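## Task

Transfer the masking tape roll from the desk to the counter, without knocking any desk carton to the floor. At the end the gripper must be open and away from the roll, and the roll must rest on the counter by itself. The robot must stay upright and not end up tilted or fallen.

## Robot and tools

ROBOT. A simulated Rainbow Robotics RB-Y1. It has a two-wheel drive base with two rear casters (0.66 m long, 0.58 m wide, front edge 0.10 m ahead of the drive axle), a folding torso whose lower part (the leg) bends at ankle, knee and hip, a pan/tilt head, and two 7-joint arms, each ending in a parallel gripper. Each arm is rated for 3 kg. A loose object may occasionally get a small push from outside.

FRAMES. Base frame: origin on the floor between the drive wheels, x forward, y left, z up. The state reports chest, left_hand and right_hand in this frame. A hand point is the spot between the finger pads. The fingers point along the hand's -z and close along its x. The printed hand position can be wrong, more so with the arm stretched out. The odometry frame is the base frame at scene start. base_odometry only counts wheel rotation, so slip looks like travel. Its heading is positive to the left, from -3.142 to 3.142.

execute_actions(actions, cameras). actions holds one action object or is empty; empty just returns state and images. One action may contain:
- base: exactly one relative move, counted from the base's last reported state. translate_m is metres, -3 to 3, positive forward. rotate_rad is radians, -3.2 to 3.2, positive counter-clockwise seen from above. The base cannot move sideways. A base move needing more than 8.667 s at its top speed is refused.
- joints: a single object of absolute targets keyed by joint name, for either arm, torso or head. Angles are in rad; grippers are in m of clear opening. Ranges: torso_squat_rad 0..1.2 (higher lowers a level chest); torso_shift_rad -0.3..0.6 (+ moves hips forward); torso_pitch_rad -0.2..1.4 (+ leans forward); torso_yaw_rad -1.5..1.5 (+ left). For each arm: shoulder_pitch -2.356..2.356 (0 hangs, negative raises forward); shoulder_roll left 0..3.141 (+ out to the left) and right -3.141..0 (- out to the right); shoulder_yaw -2.094..2.094; elbow -2.617..0.01 (0 straight, negative bends); forearm_roll -3.141..3.141; wrist_pitch -1.57..1.919 (negative tips the hand forward); hand_roll -2.705..2.705; gripper_m 0..0.1. For yaw and rolls, positive means turning left / counter-clockwise from above on both arms. head_pan_rad -0.523..0.523 (+ left, relative to chest); head_tilt_rad -0.35..1.57 (+ down). A joint counts as done within ±0.02 (grippers ±0.004).
- speeds: lower top speeds for this action only: translate_m 0.05-0.4 m/s, rotate_rad 0.1-1.509 rad/s. The defaults are the maxima.
- min_time_s: 0.1-8, the shortest duration for each arm and head motion.
Default top speeds: arm joints 1 rad/s (forearm_roll, wrist_pitch and hand_roll 1.5), head 1.5, squat and pitch 0.3, shift 0.15, yaw 0.6, grippers 0.1 m/s. An action stops after 15 s at most. Omitted joints and the base may still be pushing toward earlier targets. Any unknown key or out-of-range value rejects the whole call. cameras: a list drawn from head_camera, left_wrist_camera, right_wrist_camera, all. Omitted, null or ["all"] gives every camera; [] gives none. The "pictures" line gives the order of the images. If a result reports a stop, the rest of that reply's calls in the scene are skipped.

TORSO COMBINED LIMITS: squat+shift<=1.52; squat-shift+pitch<=1.57; shift+0.5pitch-0.4squat<=0.7; shift+0.3pitch-0.5squat<=0.39. If a target violates one, the commanded torso joints stop partway and read off_target.

wait(seconds 0-10): commands nothing and returns state and images. zoom_image(camera, region [x0,y0,x1,y1]): gives a closer look at the latest full image, in pixels from the top-left, up to 504x504. head_camera is 896x504; the wrist cameras are 644x364. Calibration (K, distortion, T_world_to_cam in the base frame) is given per camera. It may be a little off, and wrist-camera poses inherit joint-reading error. Results list cameras whose pose changed. finished_scene(scene): pass the current scene number to end it for good. Its result says whether the task succeeded and gives the next task. Replying with no tool call ends the whole run.

RESULT WORDS. base_status and joint_status describe the last accepted action. done: reached (for the base this means the wheels turned enough, even if they slipped). off_target: came to rest short, may still push. limit_stop_at_<name>: a built-in limit stopped it. contact_stop: the torso or an arm met strong resistance. time_out: took over 1.5x the expected time (torso 2.5x) plus 1 s, or 14 s. stopped_with_arm: the torso halted because an arm hit contact_stop. limit_stop_at_own_body: a guard halted an arm or torso before it touched the body, so nothing presses; move the two apart. After any of these stops the joint holds where it is. contact_stop, time_out or stopped_with_arm halts the whole group: the four torso joints, or all seven joints of that arm. "joint command not followed" with a "cause:" line means the arm-collision check withheld that arm's targets (the gripper still acts), and those joints show not_followed; follow the cause's advice. on_its_own lists uncommanded parts, and "held at" gives a target, not a position. After a torso or arm stop, back off in a separate action, arms before torso. Exception: if both hands share one object and the torso contact-stops right away with nothing in the way, resend every arm joint at its current reading, then resend the torso.

GRASPING. To grip, command an opening at least 0.005 m narrower than the object; off_target is then expected.

AVOID. Dropping or slamming objects and pushing cartons off the desk. Pressing or hitting one arm against the other, fingers included; a hard press ends the run. The base does not stop at furniture and may keep pushing. A bent leg can reach past the front edge, and a leg meeting furniture can shove the robot backward without showing in odometry. Too much weight far ahead of the wheels tips the robot, and nothing prevents that. Contact torque reaching a joint's load limit (shoulder joints 61.6, elbow 31.6, wrist/forearm/hand 22 N m, load weight included) freezes the robot for 10 s and skips the rest of the call. A held load heats motors: MOTOR HOT shows from 65 °C, and at 80 °C an OVER-TEMPERATURE FAULT brakes that arm and keys report limit_stop_at_motor_heat; resend targets afterward. Fewer and shorter robot motions and less arm effort are preferred.

Each tool is called after "Emit:" in YAML: its name, and indented under it one key for each argument.

## Session

I'll start by looking at the current state and the camera images.

Emit:
execute_actions:
  actions: []

Scene clock: 0.00 s.
base_odometry: x=+0.000 y=+0.000 heading=+0.000 (m, m, rad; odometry frame)
base_status: not commanded
joint_positions: torso_squat_rad=+0.350 torso_shift_rad=+0.000 torso_pitch_rad=+0.001 torso_yaw_rad=+0.001 left_shoulder_pitch_rad=+0.022 left_shoulder_roll_rad=+0.022 left_shoulder_yaw_rad=+0.048 left_elbow_rad=-0.289 left_forearm_roll_rad=+0.009 left_wrist_pitch_rad=+0.032 left_hand_roll_rad=-0.015 left_gripper_m=+0.100 right_shoulder_pitch_rad=-0.001 right_shoulder_roll_rad=-0.012 right_shoulder_yaw_rad=+0.029 right_elbow_rad=-0.222 right_forearm_roll_rad=-0.027 right_wrist_pitch_rad=+0.002 right_hand_roll_rad=+0.013 right_gripper_m=+0.100 head_pan_rad=-0.001 head_tilt_rad=+0.400
joint_status: not commanded
chest: x=-0.2275 y=-0.0002 z=+1.2475 quat_wxyz=(+1.000, +0.000, +0.001, +0.000) (m; base frame)
left_hand: x=-0.1116 y=+0.2439 z=+0.5720 quat_wxyz=(+0.993, +0.015, -0.118, +0.024) (m; base frame)
right_hand: x=-0.1204 y=-0.2258 z=+0.5699 quat_wxyz=(+0.994, -0.003, -0.109, +0.009) (m; base frame)
pictures: head_camera, left_wrist_camera, right_wrist_camera
Images, in order (width x height): head_camera 896x504, left_wrist_camera 644x364, right_wrist_camera 644x364.

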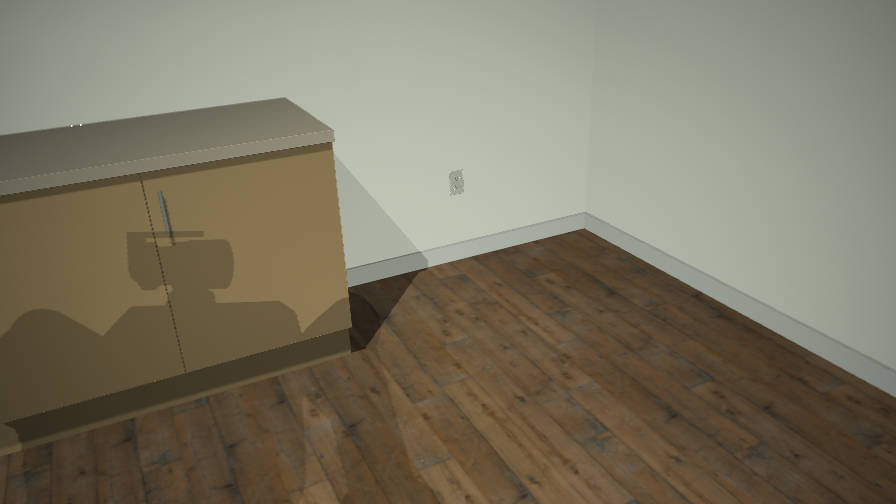

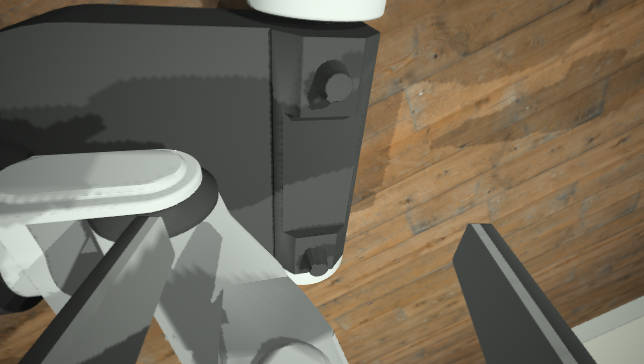

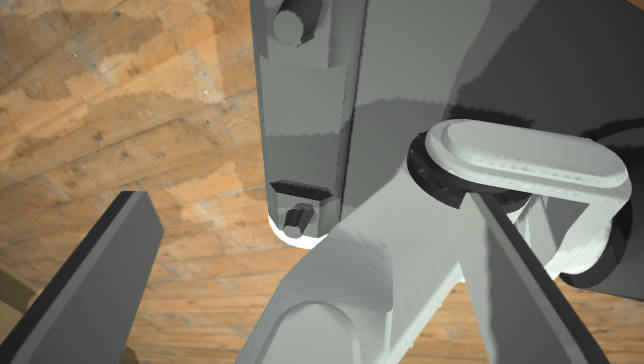

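The counter is ahead and to the left, but the desk isn't in view. I'll turn to look for it.

Emit:
execute_actions:
  actions:
    - {"base": {"rotate_rad": -1.5}, "joints": {"head_tilt_rad": 0.3}}
  cameras: ["head_camera"]

Scene clock: 7.37 s.
base_odometry: x=+0.000 y=+0.000 heading=-1.499 (m, m, rad; odometry frame)
base_status: done
joint_positions: torso_squat_rad=+0.350 torso_shift_rad=+0.000 torso_pitch_rad=+0.001 torso_yaw_rad=+0.001 left_shoulder_pitch_rad=+0.022 left_shoulder_roll_rad=+0.022 left_shoulder_yaw_rad=+0.048 left_elbow_rad=-0.289 left_forearm_roll_rad=+0.009 left_wrist_pitch_rad=+0.032 left_hand_roll_rad=-0.015 left_gripper_m=+0.100 right_shoulder_pitch_rad=-0.001 right_shoulder_roll_rad=-0.012 right_shoulder_yaw_rad=+0.029 right_elbow_rad=-0.222 right_forearm_roll_rad=-0.027 right_wrist_pitch_rad=+0.002 right_hand_roll_rad=+0.013 right_gripper_m=+0.100 head_pan_rad=-0.001 head_tilt_rad=+0.300
joint_status: all done
chest: x=-0.2275 y=-0.0002 z=+1.2475 quat_wxyz=(+1.000, +0.000, +0.001, +0.000) (m; base frame)
left_hand: x=-0.1116 y=+0.2439 z=+0.5720 quat_wxyz=(+0.993, +0.015, -0.118, +0.024) (m; base frame)
right_hand: x=-0.1204 y=-0.2258 z=+0.5699 quat_wxyz=(+0.994, -0.003, -0.109, +0.009) (m; base frame)
pictures: head_camera
camera_calibration (this result's frames):
head_camera: T_world_to_cam=[[0.0196445, -0.999008, -0.0399542, 0.0635854], [-0.336731, 0.0310164, -0.94109, 1.35301], [0.941396, 0.0319411, -0.335788, 0.627218], [0, 0, 0, 1]] pos_world=[-0.136109, 0.00152289, 1.48646]
Images, in order (width x height): head_camera 896x504.

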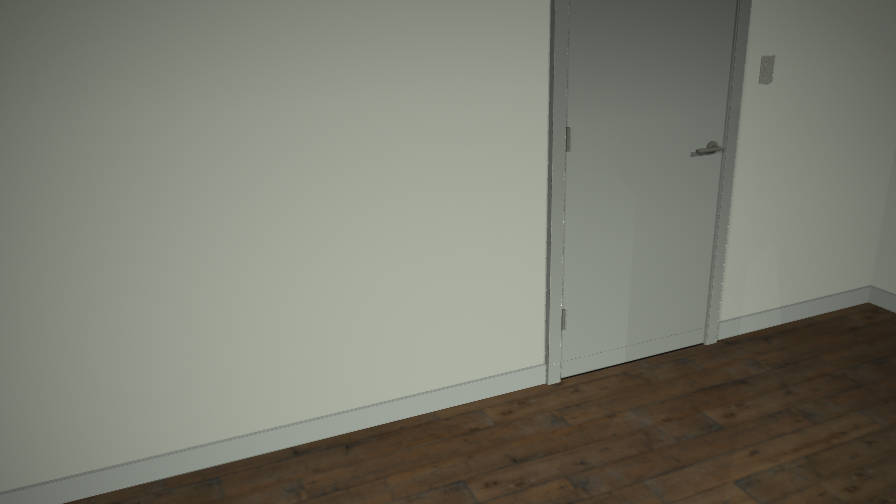

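Emit:
execute_actions:
  actions:
    - {"base": {"rotate_rad": -1.5}}
  cameras: ["head_camera"]

Scene clock: 13.07 s.
base_odometry: x=+0.000 y=+0.000 heading=-2.999 (m, m, rad; odometry frame)
base_status: done
joint_positions: torso_squat_rad=+0.350 torso_shift_rad=+0.000 torso_pitch_rad=+0.001 torso_yaw_rad=+0.001 left_shoulder_pitch_rad=+0.022 left_shoulder_roll_rad=+0.022 left_shoulder_yaw_rad=+0.048 left_elbow_rad=-0.289 left_forearm_roll_rad=+0.009 left_wrist_pitch_rad=+0.032 left_hand_roll_rad=-0.015 left_gripper_m=+0.100 right_shoulder_pitch_rad=-0.001 right_shoulder_roll_rad=-0.012 right_shoulder_yaw_rad=+0.029 right_elbow_rad=-0.222 right_forearm_roll_rad=-0.027 right_wrist_pitch_rad=+0.002 right_hand_roll_rad=+0.013 right_gripper_m=+0.100 head_pan_rad=-0.001 head_tilt_rad=+0.300
joint_status: not commanded
chest: x=-0.2275 y=-0.0002 z=+1.2475 quat_wxyz=(+1.000, +0.000, +0.001, +0.000) (m; base frame)
left_hand: x=-0.1116 y=+0.2439 z=+0.5720 quat_wxyz=(+0.993, +0.015, -0.118, +0.024) (m; base frame)
right_hand: x=-0.1204 y=-0.2258 z=+0.5699 quat_wxyz=(+0.994, -0.003, -0.109, +0.009) (m; base frame)
pictures: head_camera
camera_calibration (this result's frames):
head_camera: T_world_to_cam=[[0.0196444, -0.999008, -0.0399581, 0.0635864], [-0.336731, 0.0310201, -0.94109, 1.35301], [0.941396, 0.0319423, -0.335788, 0.627218], [0, 0, 0, 1]] pos_world=[-0.136109, 0.00151818, 1.48646]
Images, in order (width x height): head_camera 896x504.

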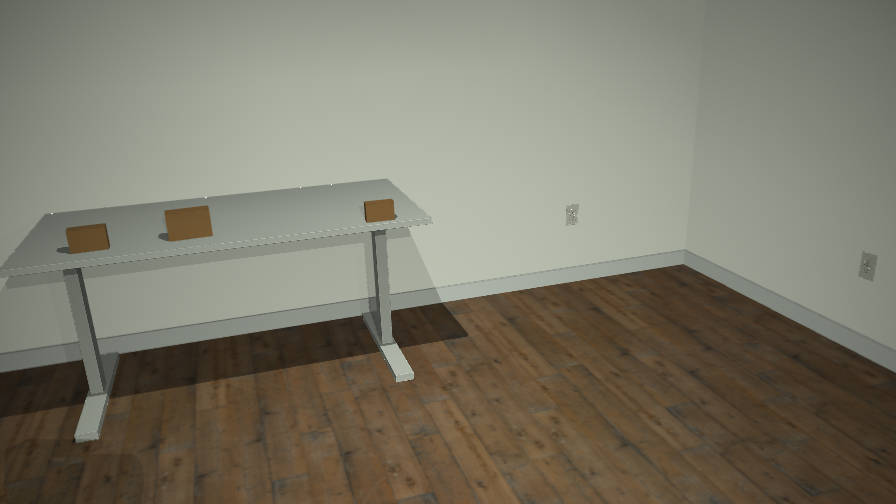

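The desk is in view with three cartons on it. I'll zoom in and look for the tape.

Emit:
zoom_image:
  camera: "head_camera"
  region: [0, 150, 450, 300]

Region (0, 150, 450, 300) of head_camera's 896x504 image, scaled by 1.120, with more detail than that image has.

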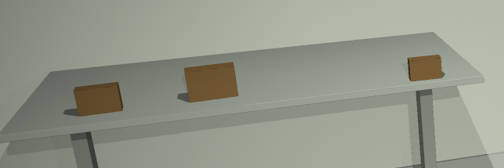

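The tape still isn't visible, so it may be behind a carton. I'll move closer to the desk.

Emit:
execute_actions:
  actions:
    - {"base": {"rotate_rad": 0.38}}
  cameras: []

Emit:
execute_actions:
  actions:
    - {"base": {"translate_m": 1.4}, "joints": {"head_tilt_rad": 0.6}}
  cameras: ["head_camera"]

Scene clock: 48.97 s.
base_odometry: x=+0.000 y=+0.000 heading=-2.621 (m, m, rad; odometry frame)
base_status: done
joint_positions: torso_squat_rad=+0.350 torso_shift_rad=+0.000 torso_pitch_rad=+0.001 torso_yaw_rad=+0.001 left_shoulder_pitch_rad=+0.022 left_shoulder_roll_rad=+0.022 left_shoulder_yaw_rad=+0.048 left_elbow_rad=-0.289 left_forearm_roll_rad=+0.009 left_wrist_pitch_rad=+0.032 left_hand_roll_rad=-0.015 left_gripper_m=+0.100 right_shoulder_pitch_rad=-0.001 right_shoulder_roll_rad=-0.012 right_shoulder_yaw_rad=+0.029 right_elbow_rad=-0.222 right_forearm_roll_rad=-0.027 right_wrist_pitch_rad=+0.002 right_hand_roll_rad=+0.013 right_gripper_m=+0.100 head_pan_rad=-0.001 head_tilt_rad=+0.300
joint_status: not commanded
chest: x=-0.2275 y=-0.0002 z=+1.2475 quat_wxyz=(+1.000, +0.000, +0.001, +0.000) (m; base frame)
left_hand: x=-0.1116 y=+0.2439 z=+0.5720 quat_wxyz=(+0.993, +0.015, -0.118, +0.024) (m; base frame)
right_hand: x=-0.1204 y=-0.2258 z=+0.5699 quat_wxyz=(+0.994, -0.003, -0.109, +0.009) (m; base frame)
pictures: none
No camera images: the call's "cameras" was empty. Leave "cameras" out to get every camera's image.

Scene clock: 54.00 s.
base_odometry: x=-1.215 y=-0.695 heading=-2.622 (m, m, rad; odometry frame)
base_status: done
joint_positions: torso_squat_rad=+0.350 torso_shift_rad=+0.000 torso_pitch_rad=+0.001 torso_yaw_rad=+0.001 left_shoulder_pitch_rad=+0.022 left_shoulder_roll_rad=+0.022 left_shoulder_yaw_rad=+0.048 left_elbow_rad=-0.289 left_forearm_roll_rad=+0.009 left_wrist_pitch_rad=+0.032 left_hand_roll_rad=-0.015 left_gripper_m=+0.100 right_shoulder_pitch_rad=-0.001 right_shoulder_roll_rad=-0.012 right_shoulder_yaw_rad=+0.029 right_elbow_rad=-0.222 right_forearm_roll_rad=-0.027 right_wrist_pitch_rad=+0.002 right_hand_roll_rad=+0.013 right_gripper_m=+0.100 head_pan_rad=-0.001 head_tilt_rad=+0.600
joint_status: all done
chest: x=-0.2275 y=-0.0002 z=+1.2475 quat_wxyz=(+1.000, +0.000, +0.001, +0.000) (m; base frame)
left_hand: x=-0.1115 y=+0.2439 z=+0.5720 quat_wxyz=(+0.993, +0.015, -0.118, +0.024) (m; base frame)
right_hand: x=-0.1204 y=-0.2258 z=+0.5699 quat_wxyz=(+0.994, -0.003, -0.109, +0.009) (m; base frame)
pictures: head_camera
camera_calibration (this result's frames):
head_camera: T_world_to_cam=[[0.00699439, -0.999012, -0.0438863, 0.0666523], [-0.599829, 0.0309235, -0.79953, 1.09414], [0.800097, 0.0319165, -0.59902, 0.979185], [0, 0, 0, 1]] pos_world=[-0.127614, 0.00149969, 1.46427]
Images, in order (width x height): head_camera 896x504.

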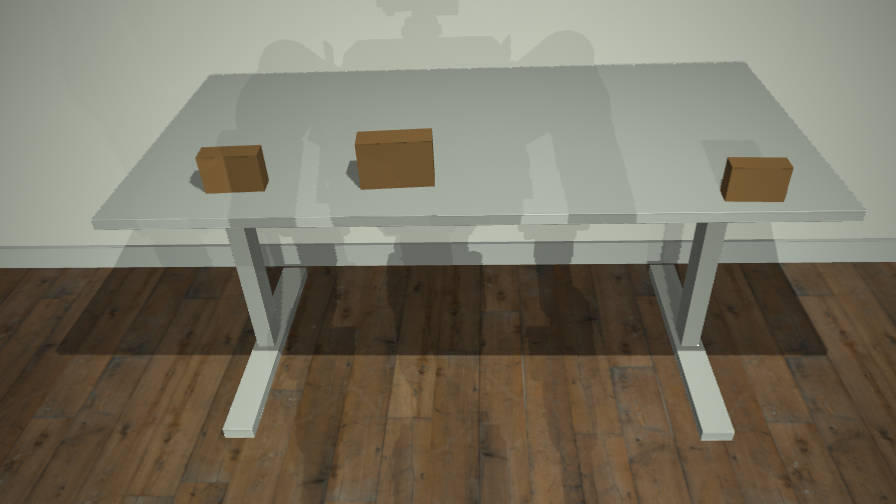

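Emit:
zoom_image:
  camera: "head_camera"
  region: [640, 100, 896, 240]

Region (640, 100, 896, 240) of head_camera's 896x504 image, scaled by 1.969, with more detail than that image has; it fills the top 276 rows of this view, and the rest is white.

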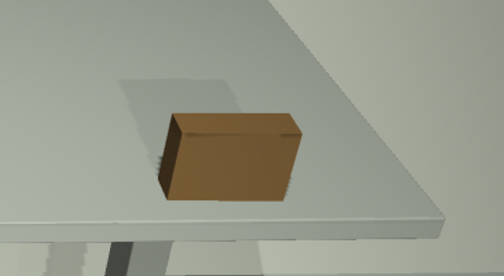

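Emit:
zoom_image:
  camera: "head_camera"
  region: [150, 90, 480, 230]

Region (150, 90, 480, 230) of head_camera's 896x504 image, scaled by 1.527, with more detail than that image has; it fills the top 214 rows of this view, and the rest is white.

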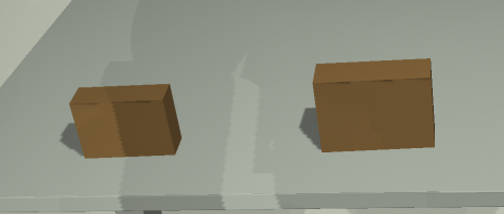

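The tape must be right behind one of the cartons. I'll move closer and look down from a steeper angle.

Emit:
execute_actions:
  actions:
    - {"base": {"translate_m": 0.5}, "joints": {"head_tilt_rad": 0.9}}
  cameras: ["head_camera"]

Scene clock: 96.83 s.
base_odometry: x=-1.650 y=-0.943 heading=-2.624 (m, m, rad; odometry frame)
base_status: done
joint_positions: torso_squat_rad=+0.350 torso_shift_rad=+0.000 torso_pitch_rad=+0.001 torso_yaw_rad=+0.001 left_shoulder_pitch_rad=+0.022 left_shoulder_roll_rad=+0.022 left_shoulder_yaw_rad=+0.048 left_elbow_rad=-0.289 left_forearm_roll_rad=+0.009 left_wrist_pitch_rad=+0.032 left_hand_roll_rad=-0.015 left_gripper_m=+0.100 right_shoulder_pitch_rad=-0.001 right_shoulder_roll_rad=-0.012 right_shoulder_yaw_rad=+0.029 right_elbow_rad=-0.222 right_forearm_roll_rad=-0.027 right_wrist_pitch_rad=+0.002 right_hand_roll_rad=+0.013 right_gripper_m=+0.100 head_pan_rad=-0.001 head_tilt_rad=+0.900
joint_status: all done
chest: x=-0.2275 y=-0.0002 z=+1.2475 quat_wxyz=(+1.000, +0.000, +0.001, +0.000) (m; base frame)
left_hand: x=-0.1115 y=+0.2439 z=+0.5720 quat_wxyz=(+0.993, +0.015, -0.118, +0.024) (m; base frame)
right_hand: x=-0.1204 y=-0.2258 z=+0.5699 quat_wxyz=(+0.994, -0.003, -0.109, +0.009) (m; base frame)
pictures: head_camera
camera_calibration (this result's frames):
head_camera: T_world_to_cam=[[-0.00624453, -0.999017, -0.043882, 0.0639297], [-0.809325, 0.0308232, -0.586552, 0.742858], [0.587328, 0.0318521, -0.808722, 1.23907], [0, 0, 0, 1]] pos_world=[-0.12613, 0.00150255, 1.4406]
Images, in order (width x height): head_camera 896x504.

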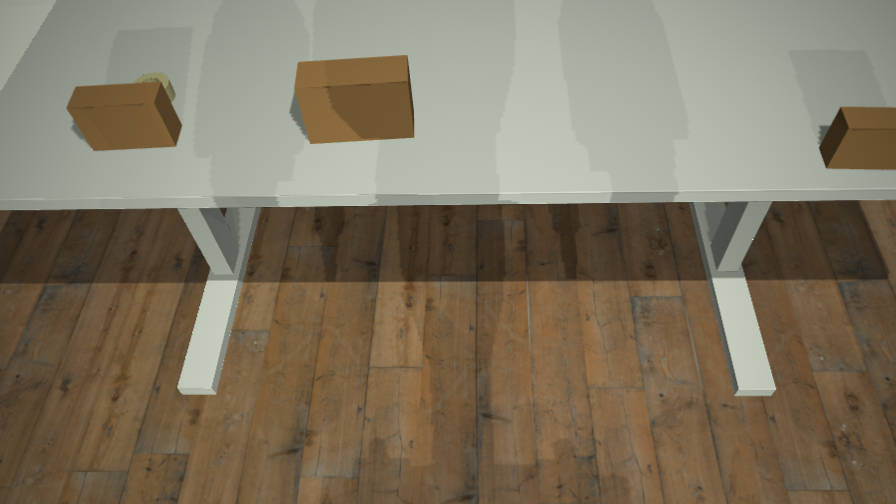

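Part of the tape now shows behind the left carton. I'll zoom in on it.

Emit:
zoom_image:
  camera: "head_camera"
  region: [40, 20, 240, 170]

Region (40, 20, 240, 170) of head_camera's 896x504 image, scaled by 2.520, with more detail than that image has; it fills the top 378 rows of this view, and the rest is white.

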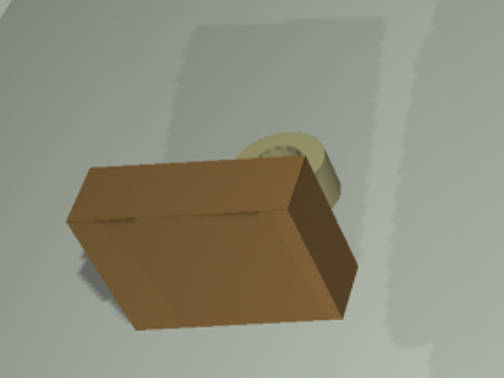

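The tape is a ring lying flat just behind the left carton. I'll move a little closer and look down more steeply to measure it.

Emit:
execute_actions:
  actions:
    - {"base": {"translate_m": 0.3}, "joints": {"head_tilt_rad": 1.0, "head_pan_rad": 0.5}}
  cameras: ["head_camera"]

Scene clock: 171.07 s.
base_odometry: x=-1.910 y=-1.091 heading=-2.625 (m, m, rad; odometry frame)
base_status: done
joint_positions: torso_squat_rad=+0.350 torso_shift_rad=+0.000 torso_pitch_rad=+0.001 torso_yaw_rad=+0.001 left_shoulder_pitch_rad=+0.022 left_shoulder_roll_rad=+0.022 left_shoulder_yaw_rad=+0.048 left_elbow_rad=-0.289 left_forearm_roll_rad=+0.009 left_wrist_pitch_rad=+0.032 left_hand_roll_rad=-0.015 left_gripper_m=+0.100 right_shoulder_pitch_rad=-0.001 right_shoulder_roll_rad=-0.012 right_shoulder_yaw_rad=+0.029 right_elbow_rad=-0.222 right_forearm_roll_rad=-0.027 right_wrist_pitch_rad=+0.002 right_hand_roll_rad=+0.013 right_gripper_m=+0.100 head_pan_rad=+0.500 head_tilt_rad=+1.000
joint_status: all done
chest: x=-0.2275 y=-0.0002 z=+1.2475 quat_wxyz=(+1.000, +0.000, +0.001, +0.000) (m; base frame)
left_hand: x=-0.1115 y=+0.2439 z=+0.5720 quat_wxyz=(+0.993, +0.015, -0.118, +0.024) (m; base frame)
right_hand: x=-0.1204 y=-0.2258 z=+0.5699 quat_wxyz=(+0.994, -0.003, -0.109, +0.009) (m; base frame)
pictures: head_camera
camera_calibration (this result's frames):
head_camera: T_world_to_cam=[[0.470086, -0.881541, -0.0436404, 0.161351], [-0.772736, -0.387166, -0.502973, 0.629277], [0.426495, 0.270163, -0.8632, 1.28499], [0, 0, 0, 1]] pos_world=[-0.137626, 0.0387152, 1.43275]
Images, in order (width x height): head_camera 896x504.

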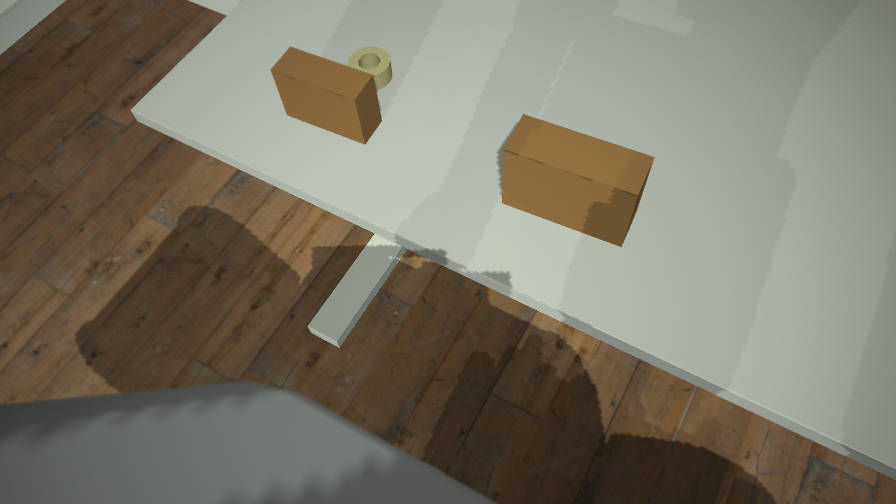

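Emit:
zoom_image:
  camera: "head_camera"
  region: [250, 20, 430, 155]

Region (250, 20, 430, 155) of head_camera's 896x504 image, scaled by 2.800, with more detail than that image has; it fills the top 378 rows of this view, and the rest is white.

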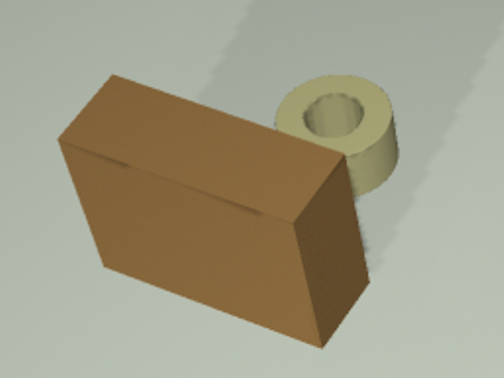

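The tape has about a 5.5 cm outer diameter and is about 3 cm tall. It sits roughly 3 cm behind the left carton, so I'll grasp it from above with the left hand.

First I'll swing the arm out sideways so it clears the desk edge, moving the base in slightly at the same time.

Emit:
execute_actions:
  actions:
    - {"base": {"translate_m": 0.15}, "joints": {"left_shoulder_roll_rad": 1.171, "left_shoulder_yaw_rad": 0.0, "left_forearm_roll_rad": 1.136, "left_wrist_pitch_rad": 1.378, "left_hand_roll_rad": -1.477, "left_gripper_m": 0.1}}
  cameras: ["head_camera"]

Scene clock: 293.10 s.
base_odometry: x=-2.041 y=-1.165 heading=-2.627 (m, m, rad; odometry frame)
base_status: done
joint_positions: torso_squat_rad=+0.350 torso_shift_rad=+0.000 torso_pitch_rad=+0.001 torso_yaw_rad=+0.001 left_shoulder_pitch_rad=+0.022 left_shoulder_roll_rad=+1.171 left_shoulder_yaw_rad=+0.000 left_elbow_rad=-0.289 left_forearm_roll_rad=+1.136 left_wrist_pitch_rad=+1.378 left_hand_roll_rad=-1.477 left_gripper_m=+0.100 right_shoulder_pitch_rad=-0.001 right_shoulder_roll_rad=-0.012 right_shoulder_yaw_rad=+0.029 right_elbow_rad=-0.222 right_forearm_roll_rad=-0.027 right_wrist_pitch_rad=+0.002 right_hand_roll_rad=+0.013 right_gripper_m=+0.100 head_pan_rad=+0.500 head_tilt_rad=+1.000
joint_status: all done
chest: x=-0.2274 y=-0.0003 z=+1.2475 quat_wxyz=(+1.000, +0.000, +0.001, +0.000) (m; base frame)
left_hand: x=-0.2453 y=+0.6925 z=+0.9057 quat_wxyz=(+0.971, -0.063, +0.177, -0.146) (m; base frame)
right_hand: x=-0.1204 y=-0.2258 z=+0.5699 quat_wxyz=(+0.994, -0.003, -0.109, +0.009) (m; base frame)
pictures: head_camera
camera_calibration (this result's frames):
head_camera: T_world_to_cam=[[0.470089, -0.881534, -0.0437542, 0.161437], [-0.772762, -0.387121, -0.502967, 0.629288], [0.426444, 0.270251, -0.863198, 1.28497], [0, 0, 0, 1]] pos_world=[-0.137565, 0.0386598, 1.43275]
Images, in order (width x height): head_camera 896x504.

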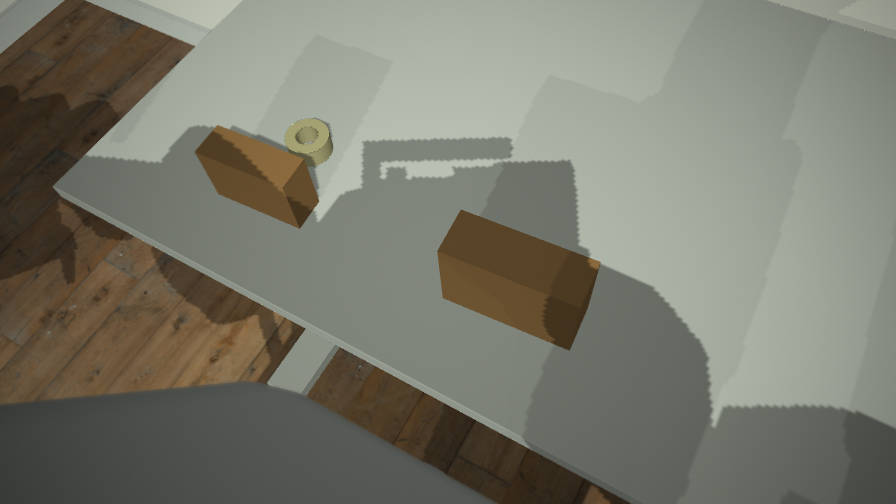

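Emit:
zoom_image:
  camera: "head_camera"
  region: [180, 95, 360, 230]

Region (180, 95, 360, 230) of head_camera's 896x504 image, scaled by 2.800, with more detail than that image has; it fills the top 378 rows of this view, and the rest is white.

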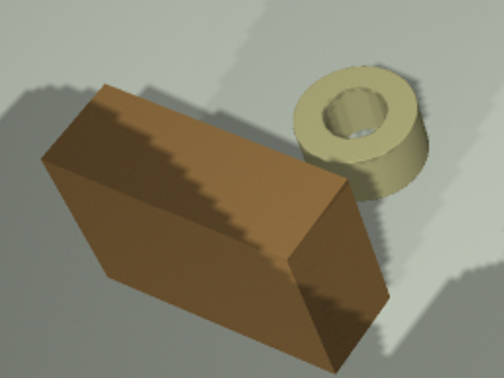

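The tape centre is at about (0.256, 0.476) in the base frame, which matches the plan. Next I'll bring the arm over the desk, well clear of the cartons.

Emit:
execute_actions:
  actions:
    - {"joints": {"left_shoulder_pitch_rad": -0.334, "left_elbow_rad": -1.548, "torso_pitch_rad": 0.5, "head_tilt_rad": 0.65}}

Scene clock: 309.47 s.
base_odometry: x=-2.041 y=-1.165 heading=-2.627 (m, m, rad; odometry frame)
base_status: not commanded
joint_positions: torso_squat_rad=+0.350 torso_shift_rad=+0.000 torso_pitch_rad=+0.500 torso_yaw_rad=+0.001 left_shoulder_pitch_rad=-0.334 left_shoulder_roll_rad=+1.171 left_shoulder_yaw_rad=+0.000 left_elbow_rad=-1.548 left_forearm_roll_rad=+1.136 left_wrist_pitch_rad=+1.378 left_hand_roll_rad=-1.477 left_gripper_m=+0.100 right_shoulder_pitch_rad=-0.001 right_shoulder_roll_rad=-0.012 right_shoulder_yaw_rad=+0.029 right_elbow_rad=-0.222 right_forearm_roll_rad=-0.027 right_wrist_pitch_rad=+0.002 right_hand_roll_rad=+0.013 right_gripper_m=+0.100 head_pan_rad=+0.500 head_tilt_rad=+0.650
joint_status: all done
chest: x=-0.0796 y=-0.0003 z=+1.2097 quat_wxyz=(+0.969, +0.000, +0.247, +0.001) (m; base frame)
left_hand: x=+0.2463 y=+0.4725 z=+0.8670 quat_wxyz=(+0.708, +0.000, +0.000, -0.707) (m; base frame)
right_hand: x=-0.3095 y=-0.2258 z=+0.5633 quat_wxyz=(+0.990, -0.001, +0.139, +0.009) (m; base frame)
pictures: head_camera, left_wrist_camera, right_wrist_camera
camera_calibration (this result's frames):
head_camera: T_world_to_cam=[[0.403426, -0.874058, -0.270683, 0.359442], [-0.873045, -0.279132, -0.399847, 0.640516], [0.273934, 0.397628, -0.875701, 1.14205], [0, 0, 0, 1]] pos_world=[0.101345, 0.0388506, 1.3535]
left_wrist_camera: T_world_to_cam=[[0.0438654, -0.998985, 0.0102708, 0.448779], [-0.80152, -0.0290542, 0.597261, -0.264001], [-0.596356, -0.0344314, -0.801981, 0.942848], [0, 0, 0, 1]] pos_world=[0.330985, 0.473116, 0.909214]
right_wrist_camera: T_world_to_cam=[[-0.955606, -0.0331972, 0.292772, -0.470231], [0.172022, 0.743855, 0.645823, -0.11434], [-0.23922, 0.667516, -0.705122, 0.563055], [0, 0, 0, 1]] pos_world=[-0.294993, -0.306406, 0.608536]
Images, in order (width x height): head_camera 896x504, left_wrist_camera 644x364, right_wrist_camera 644x364.

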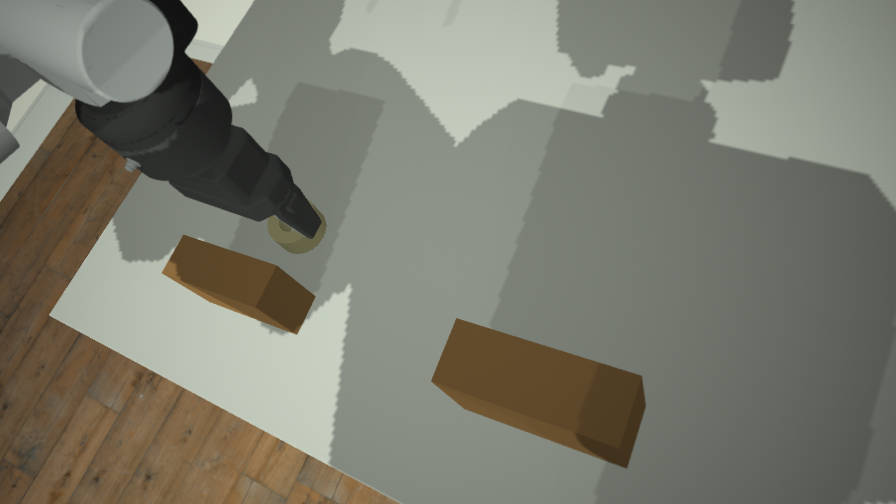

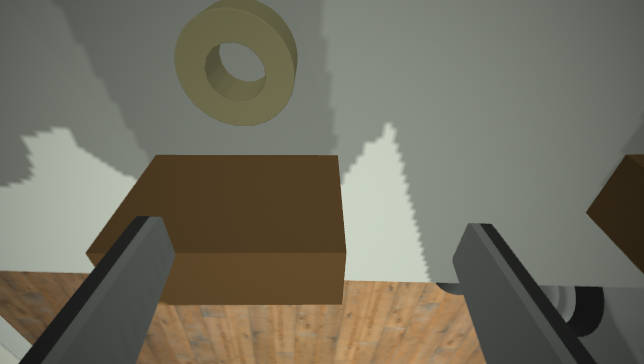

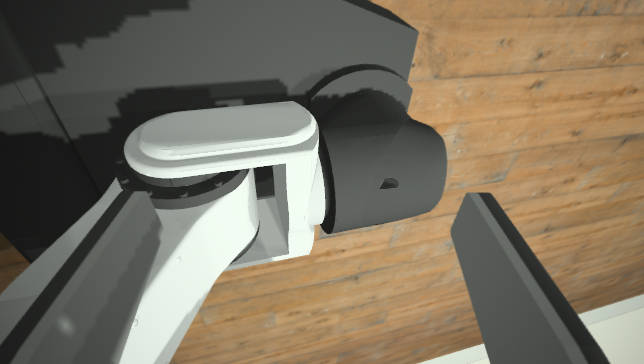

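The hand reached the planned pose. I'll check alignment with the wrist camera.

Emit:
zoom_image:
  camera: "left_wrist_camera"
  region: [120, 0, 400, 200]

Emit:
zoom_image:
  camera: "head_camera"
  region: [150, 150, 400, 340]

Region (120, 0, 400, 200) of left_wrist_camera's 644x364 image, scaled by 1.800, with more detail than that image has; it fills the top 360 rows of this view, and the rest is white.

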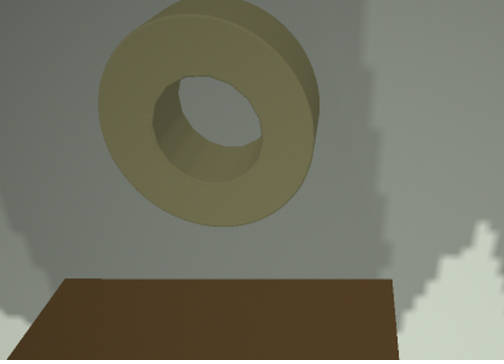

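Region (150, 150, 400, 340) of head_camera's 896x504 image, scaled by 2.016, with more detail than that image has; it fills the top 383 rows of this view, and the rest is white.

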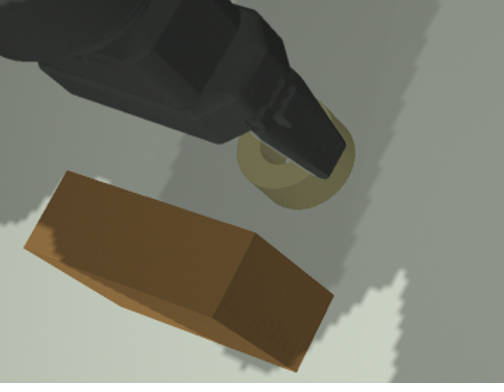

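The wrist camera shows the tape about 4 cm further forward and 3.5 cm to the left of the grasp axis. I've re-solved the arm pose to centre the hand over it.

Emit:
execute_actions:
  actions:
    - {"joints": {"left_shoulder_pitch_rad": -0.566, "left_shoulder_roll_rad": 1.104, "left_shoulder_yaw_rad": 0.0, "left_elbow_rad": -1.215, "left_forearm_roll_rad": 1.075, "left_wrist_pitch_rad": 1.435, "left_hand_roll_rad": -1.698}}
  cameras: ["head_camera", "left_wrist_camera"]

Scene clock: 392.40 s.
base_odometry: x=-2.041 y=-1.165 heading=-2.627 (m, m, rad; odometry frame)
base_status: not commanded
joint_positions: torso_squat_rad=+0.350 torso_shift_rad=+0.000 torso_pitch_rad=+0.500 torso_yaw_rad=+0.001 left_shoulder_pitch_rad=-0.566 left_shoulder_roll_rad=+1.104 left_shoulder_yaw_rad=+0.000 left_elbow_rad=-1.215 left_forearm_roll_rad=+1.075 left_wrist_pitch_rad=+1.435 left_hand_roll_rad=-1.698 left_gripper_m=+0.100 right_shoulder_pitch_rad=-0.001 right_shoulder_roll_rad=-0.012 right_shoulder_yaw_rad=+0.029 right_elbow_rad=-0.222 right_forearm_roll_rad=-0.027 right_wrist_pitch_rad=+0.002 right_hand_roll_rad=+0.013 right_gripper_m=+0.100 head_pan_rad=+0.500 head_tilt_rad=+0.650
joint_status: all done
chest: x=-0.0796 y=-0.0003 z=+1.2097 quat_wxyz=(+0.969, +0.000, +0.247, +0.001) (m; base frame)
left_hand: x=+0.2843 y=+0.5096 z=+0.8671 quat_wxyz=(+0.707, +0.001, +0.000, -0.707) (m; base frame)
right_hand: x=-0.3096 y=-0.2258 z=+0.5633 quat_wxyz=(+0.990, -0.001, +0.139, +0.009) (m; base frame)
pictures: head_camera, left_wrist_camera
camera_calibration (this result's frames):
head_camera: T_world_to_cam=[[0.40343, -0.874062, -0.270665, 0.359425], [-0.873043, -0.279142, -0.399845, 0.640516], [0.273936, 0.397611, -0.875708, 1.14206], [0, 0, 0, 1]] pos_world=[0.101345, 0.0388606, 1.3535]
left_wrist_camera: T_world_to_cam=[[0.0433151, -0.999012, 0.00995468, 0.484674], [-0.801863, -0.0288202, 0.596813, -0.232105], [-0.595936, -0.0338333, -0.802319, 0.966701], [0, 0, 0, 1]] pos_world=[0.368982, 0.510212, 0.909301]
Images, in order (width x height): head_camera 896x504, left_wrist_camera 644x364.

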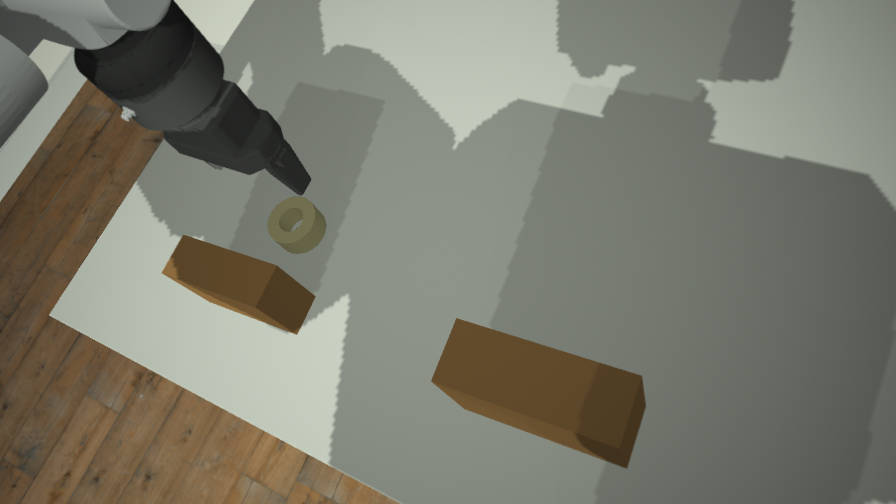

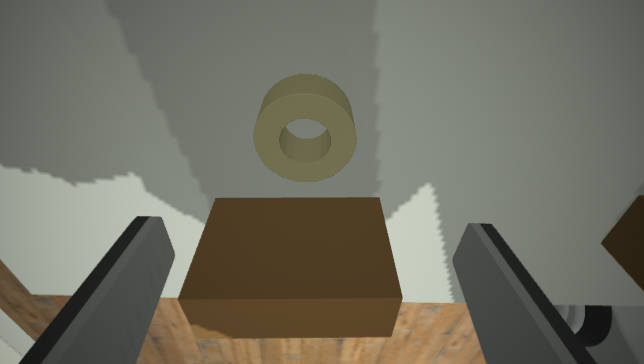

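Emit:
zoom_image:
  camera: "left_wrist_camera"
  region: [180, 50, 440, 230]

Region (180, 50, 440, 230) of left_wrist_camera's 644x364 image, scaled by 1.938, with more detail than that image has; it fills the top 349 rows of this view, and the rest is white.

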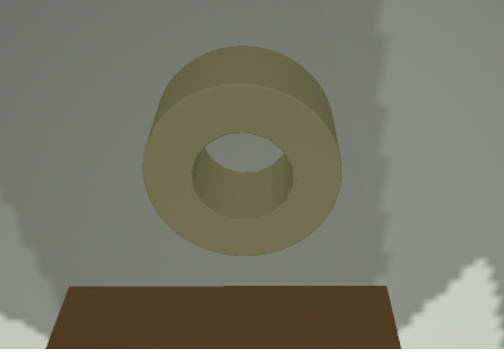

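The hand is now centred to within about 5 mm. I'll lower the body straight down with the squat joint.

Emit:
execute_actions:
  actions:
    - {"joints": {"torso_squat_rad": 0.67}}
  cameras: ["head_camera", "left_wrist_camera"]

Scene clock: 419.20 s.
base_odometry: x=-2.041 y=-1.165 heading=-2.627 (m, m, rad; odometry frame)
base_status: not commanded
joint_positions: torso_squat_rad=+0.670 torso_shift_rad=+0.000 torso_pitch_rad=+0.500 torso_yaw_rad=+0.001 left_shoulder_pitch_rad=-0.566 left_shoulder_roll_rad=+1.104 left_shoulder_yaw_rad=+0.000 left_elbow_rad=-1.215 left_forearm_roll_rad=+1.075 left_wrist_pitch_rad=+1.435 left_hand_roll_rad=-1.698 left_gripper_m=+0.100 right_shoulder_pitch_rad=-0.001 right_shoulder_roll_rad=-0.012 right_shoulder_yaw_rad=+0.029 right_elbow_rad=-0.222 right_forearm_roll_rad=-0.027 right_wrist_pitch_rad=+0.002 right_hand_roll_rad=+0.013 right_gripper_m=+0.100 head_pan_rad=+0.500 head_tilt_rad=+0.650
joint_status: all done
chest: x=-0.0797 y=-0.0002 z=+1.1007 quat_wxyz=(+0.969, +0.000, +0.247, +0.001) (m; base frame)
left_hand: x=+0.2843 y=+0.5096 z=+0.7582 quat_wxyz=(+0.707, +0.001, +0.000, -0.707) (m; base frame)
right_hand: x=-0.3096 y=-0.2257 z=+0.4544 quat_wxyz=(+0.990, -0.001, +0.139, +0.009) (m; base frame)
pictures: head_camera, left_wrist_camera
camera_calibration (this result's frames):
head_camera: T_world_to_cam=[[0.403465, -0.874062, -0.270612, 0.329957], [-0.87299, -0.279141, -0.399962, 0.597044], [0.274053, 0.397613, -0.875671, 1.04666], [0, 0, 0, 1]] pos_world=[0.101246, 0.038896, 1.24462]
left_wrist_camera: T_world_to_cam=[[0.0433142, -0.999011, 0.0100777, 0.48565], [-0.801933, -0.0287499, 0.596722, -0.16709], [-0.595842, -0.0339282, -0.802385, 0.879388], [0, 0, 0, 1]] pos_world=[0.368945, 0.510202, 0.80042]
Images, in order (width x height): head_camera 896x504, left_wrist_camera 644x364.

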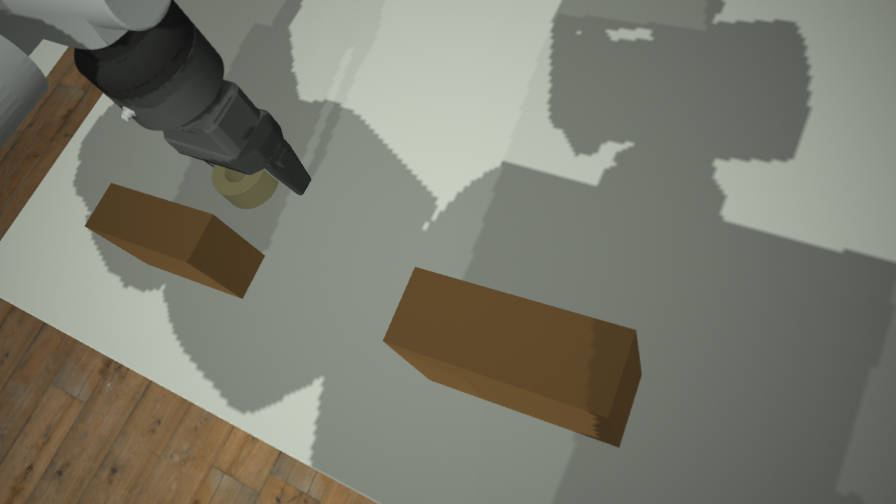

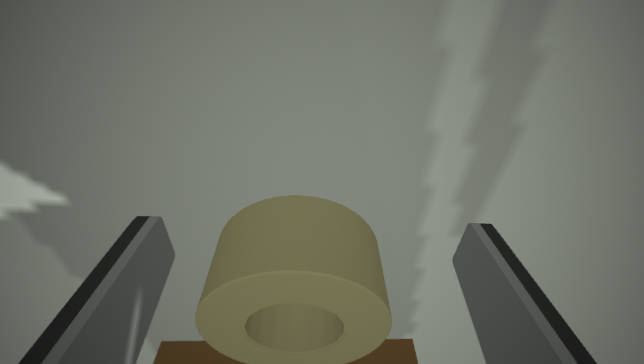

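The tape is between the fingers, so I'll close the gripper.

Emit:
execute_actions:
  actions:
    - {"joints": {"left_gripper_m": 0.044}}
  cameras: ["head_camera", "left_wrist_camera"]

Scene clock: 423.77 s.
base_odometry: x=-2.041 y=-1.165 heading=-2.627 (m, m, rad; odometry frame)
base_status: not commanded
joint_positions: torso_squat_rad=+0.670 torso_shift_rad=+0.000 torso_pitch_rad=+0.500 torso_yaw_rad=+0.001 left_shoulder_pitch_rad=-0.566 left_shoulder_roll_rad=+1.104 left_shoulder_yaw_rad=+0.000 left_elbow_rad=-1.215 left_forearm_roll_rad=+1.075 left_wrist_pitch_rad=+1.435 left_hand_roll_rad=-1.698 left_gripper_m=+0.057 right_shoulder_pitch_rad=-0.001 right_shoulder_roll_rad=-0.012 right_shoulder_yaw_rad=+0.029 right_elbow_rad=-0.222 right_forearm_roll_rad=-0.027 right_wrist_pitch_rad=+0.002 right_hand_roll_rad=+0.013 right_gripper_m=+0.100 head_pan_rad=+0.500 head_tilt_rad=+0.650
joint_status: left_gripper_m off_target (ended at +0.057, target +0.044)
chest: x=-0.0797 y=-0.0002 z=+1.1007 quat_wxyz=(+0.969, +0.000, +0.247, +0.001) (m; base frame)
left_hand: x=+0.2843 y=+0.5096 z=+0.7582 quat_wxyz=(+0.707, +0.001, +0.000, -0.707) (m; base frame)
right_hand: x=-0.3096 y=-0.2257 z=+0.4544 quat_wxyz=(+0.990, -0.001, +0.139, +0.009) (m; base frame)
pictures: head_camera, left_wrist_camera
camera_calibration (this result's frames):
head_camera: T_world_to_cam=[[0.403466, -0.874062, -0.270612, 0.329957], [-0.872989, -0.279141, -0.399962, 0.597043], [0.274053, 0.397613, -0.875671, 1.04666], [0, 0, 0, 1]] pos_world=[0.101246, 0.038896, 1.24462]
left_wrist_camera: T_world_to_cam=[[0.0433106, -0.999011, 0.0100762, 0.485653], [-0.801933, -0.028748, 0.596722, -0.167091], [-0.595842, -0.0339248, -0.802385, 0.879386], [0, 0, 0, 1]] pos_world=[0.368945, 0.510202, 0.80042]
Images, in order (width x height): head_camera 896x504, left_wrist_camera 644x364.

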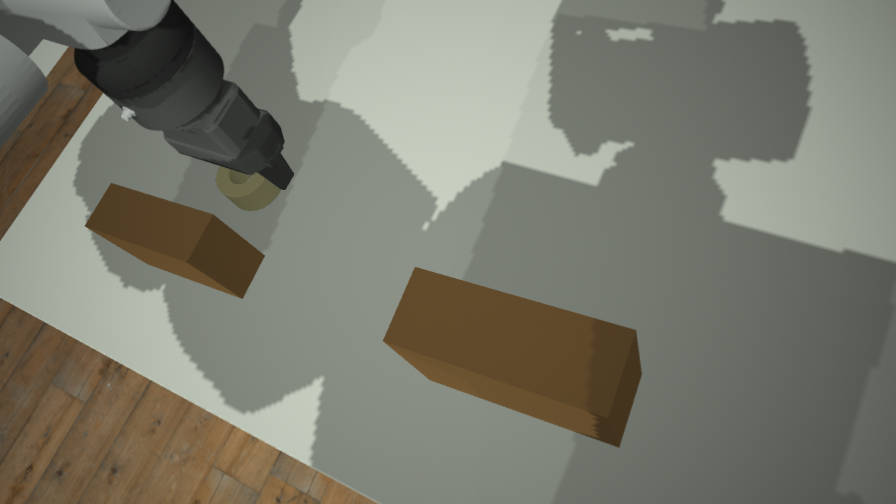

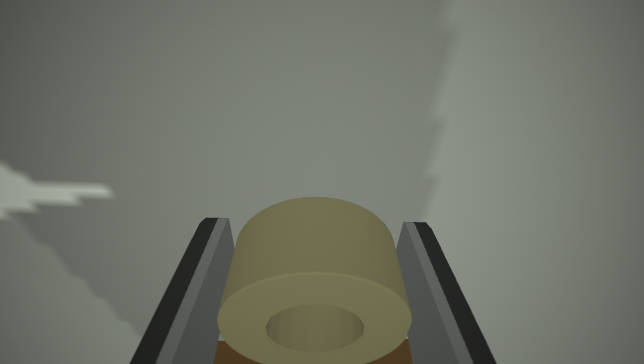

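The tape is gripped: the gripper stopped at 5.7 cm. Next I'll lift it straight up and straighten the torso.

Emit:
execute_actions:
  actions:
    - {"joints": {"torso_squat_rad": 0.35, "torso_pitch_rad": 0.0}}
  cameras: ["head_camera", "left_wrist_camera"]

Scene clock: 476.47 s.
base_odometry: x=-2.041 y=-1.165 heading=-2.627 (m, m, rad; odometry frame)
base_status: not commanded
joint_positions: torso_squat_rad=+0.350 torso_shift_rad=+0.000 torso_pitch_rad=+0.000 torso_yaw_rad=+0.001 left_shoulder_pitch_rad=-0.566 left_shoulder_roll_rad=+1.104 left_shoulder_yaw_rad=+0.000 left_elbow_rad=-1.215 left_forearm_roll_rad=+1.075 left_wrist_pitch_rad=+1.435 left_hand_roll_rad=-1.698 left_gripper_m=+0.057 right_shoulder_pitch_rad=-0.001 right_shoulder_roll_rad=-0.012 right_shoulder_yaw_rad=+0.029 right_elbow_rad=-0.222 right_forearm_roll_rad=-0.027 right_wrist_pitch_rad=+0.002 right_hand_roll_rad=+0.013 right_gripper_m=+0.100 head_pan_rad=+0.500 head_tilt_rad=+0.650
joint_status: all done
chest: x=-0.2280 y=-0.0003 z=+1.2475 quat_wxyz=(+1.000, +0.000, +0.000, +0.000) (m; base frame)
left_hand: x=+0.2557 y=+0.5094 z=+1.1213 quat_wxyz=(+0.685, +0.176, -0.175, -0.685) (m; base frame)
right_hand: x=-0.1200 y=-0.2258 z=+0.5700 quat_wxyz=(+0.994, -0.003, -0.110, +0.009) (m; base frame)
pictures: head_camera, left_wrist_camera
camera_calibration (this result's frames):
head_camera: T_world_to_cam=[[0.48367, -0.874136, -0.0441442, 0.165239], [-0.574502, -0.27902, -0.769478, 1.05526], [0.660311, 0.397534, -0.637146, 1.00634], [0, 0, 0, 1]] pos_world=[-0.138168, 0.0388258, 1.46048]
left_wrist_camera: T_world_to_cam=[[0.0329824, -0.999016, 0.0296368, 0.463786], [-0.989841, -0.0285476, 0.13928, 0.154207], [-0.138297, -0.0339296, -0.989809, 1.2469], [0, 0, 0, 1]] pos_world=[0.309787, 0.510039, 1.19897]
Images, in order (width x height): head_camera 896x504, left_wrist_camera 644x364.

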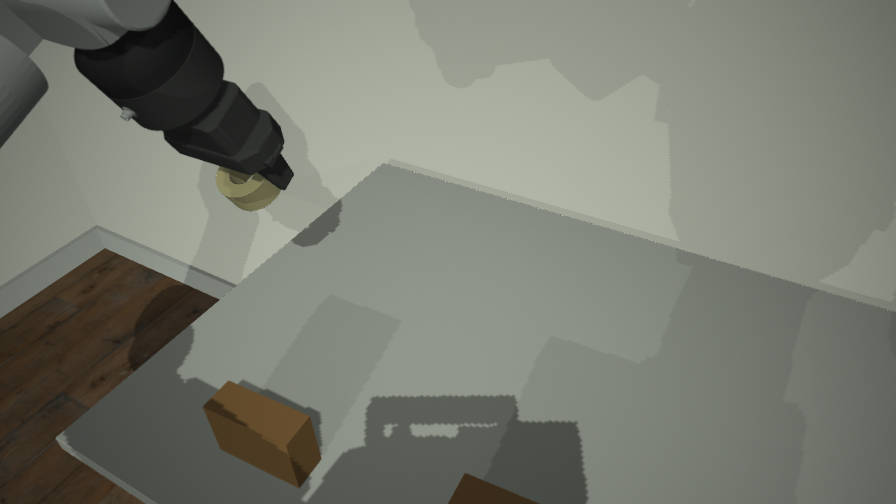

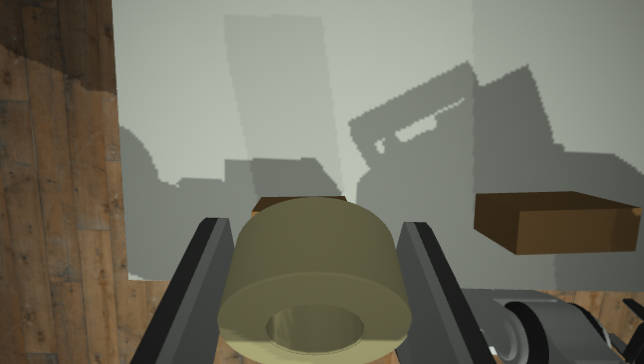

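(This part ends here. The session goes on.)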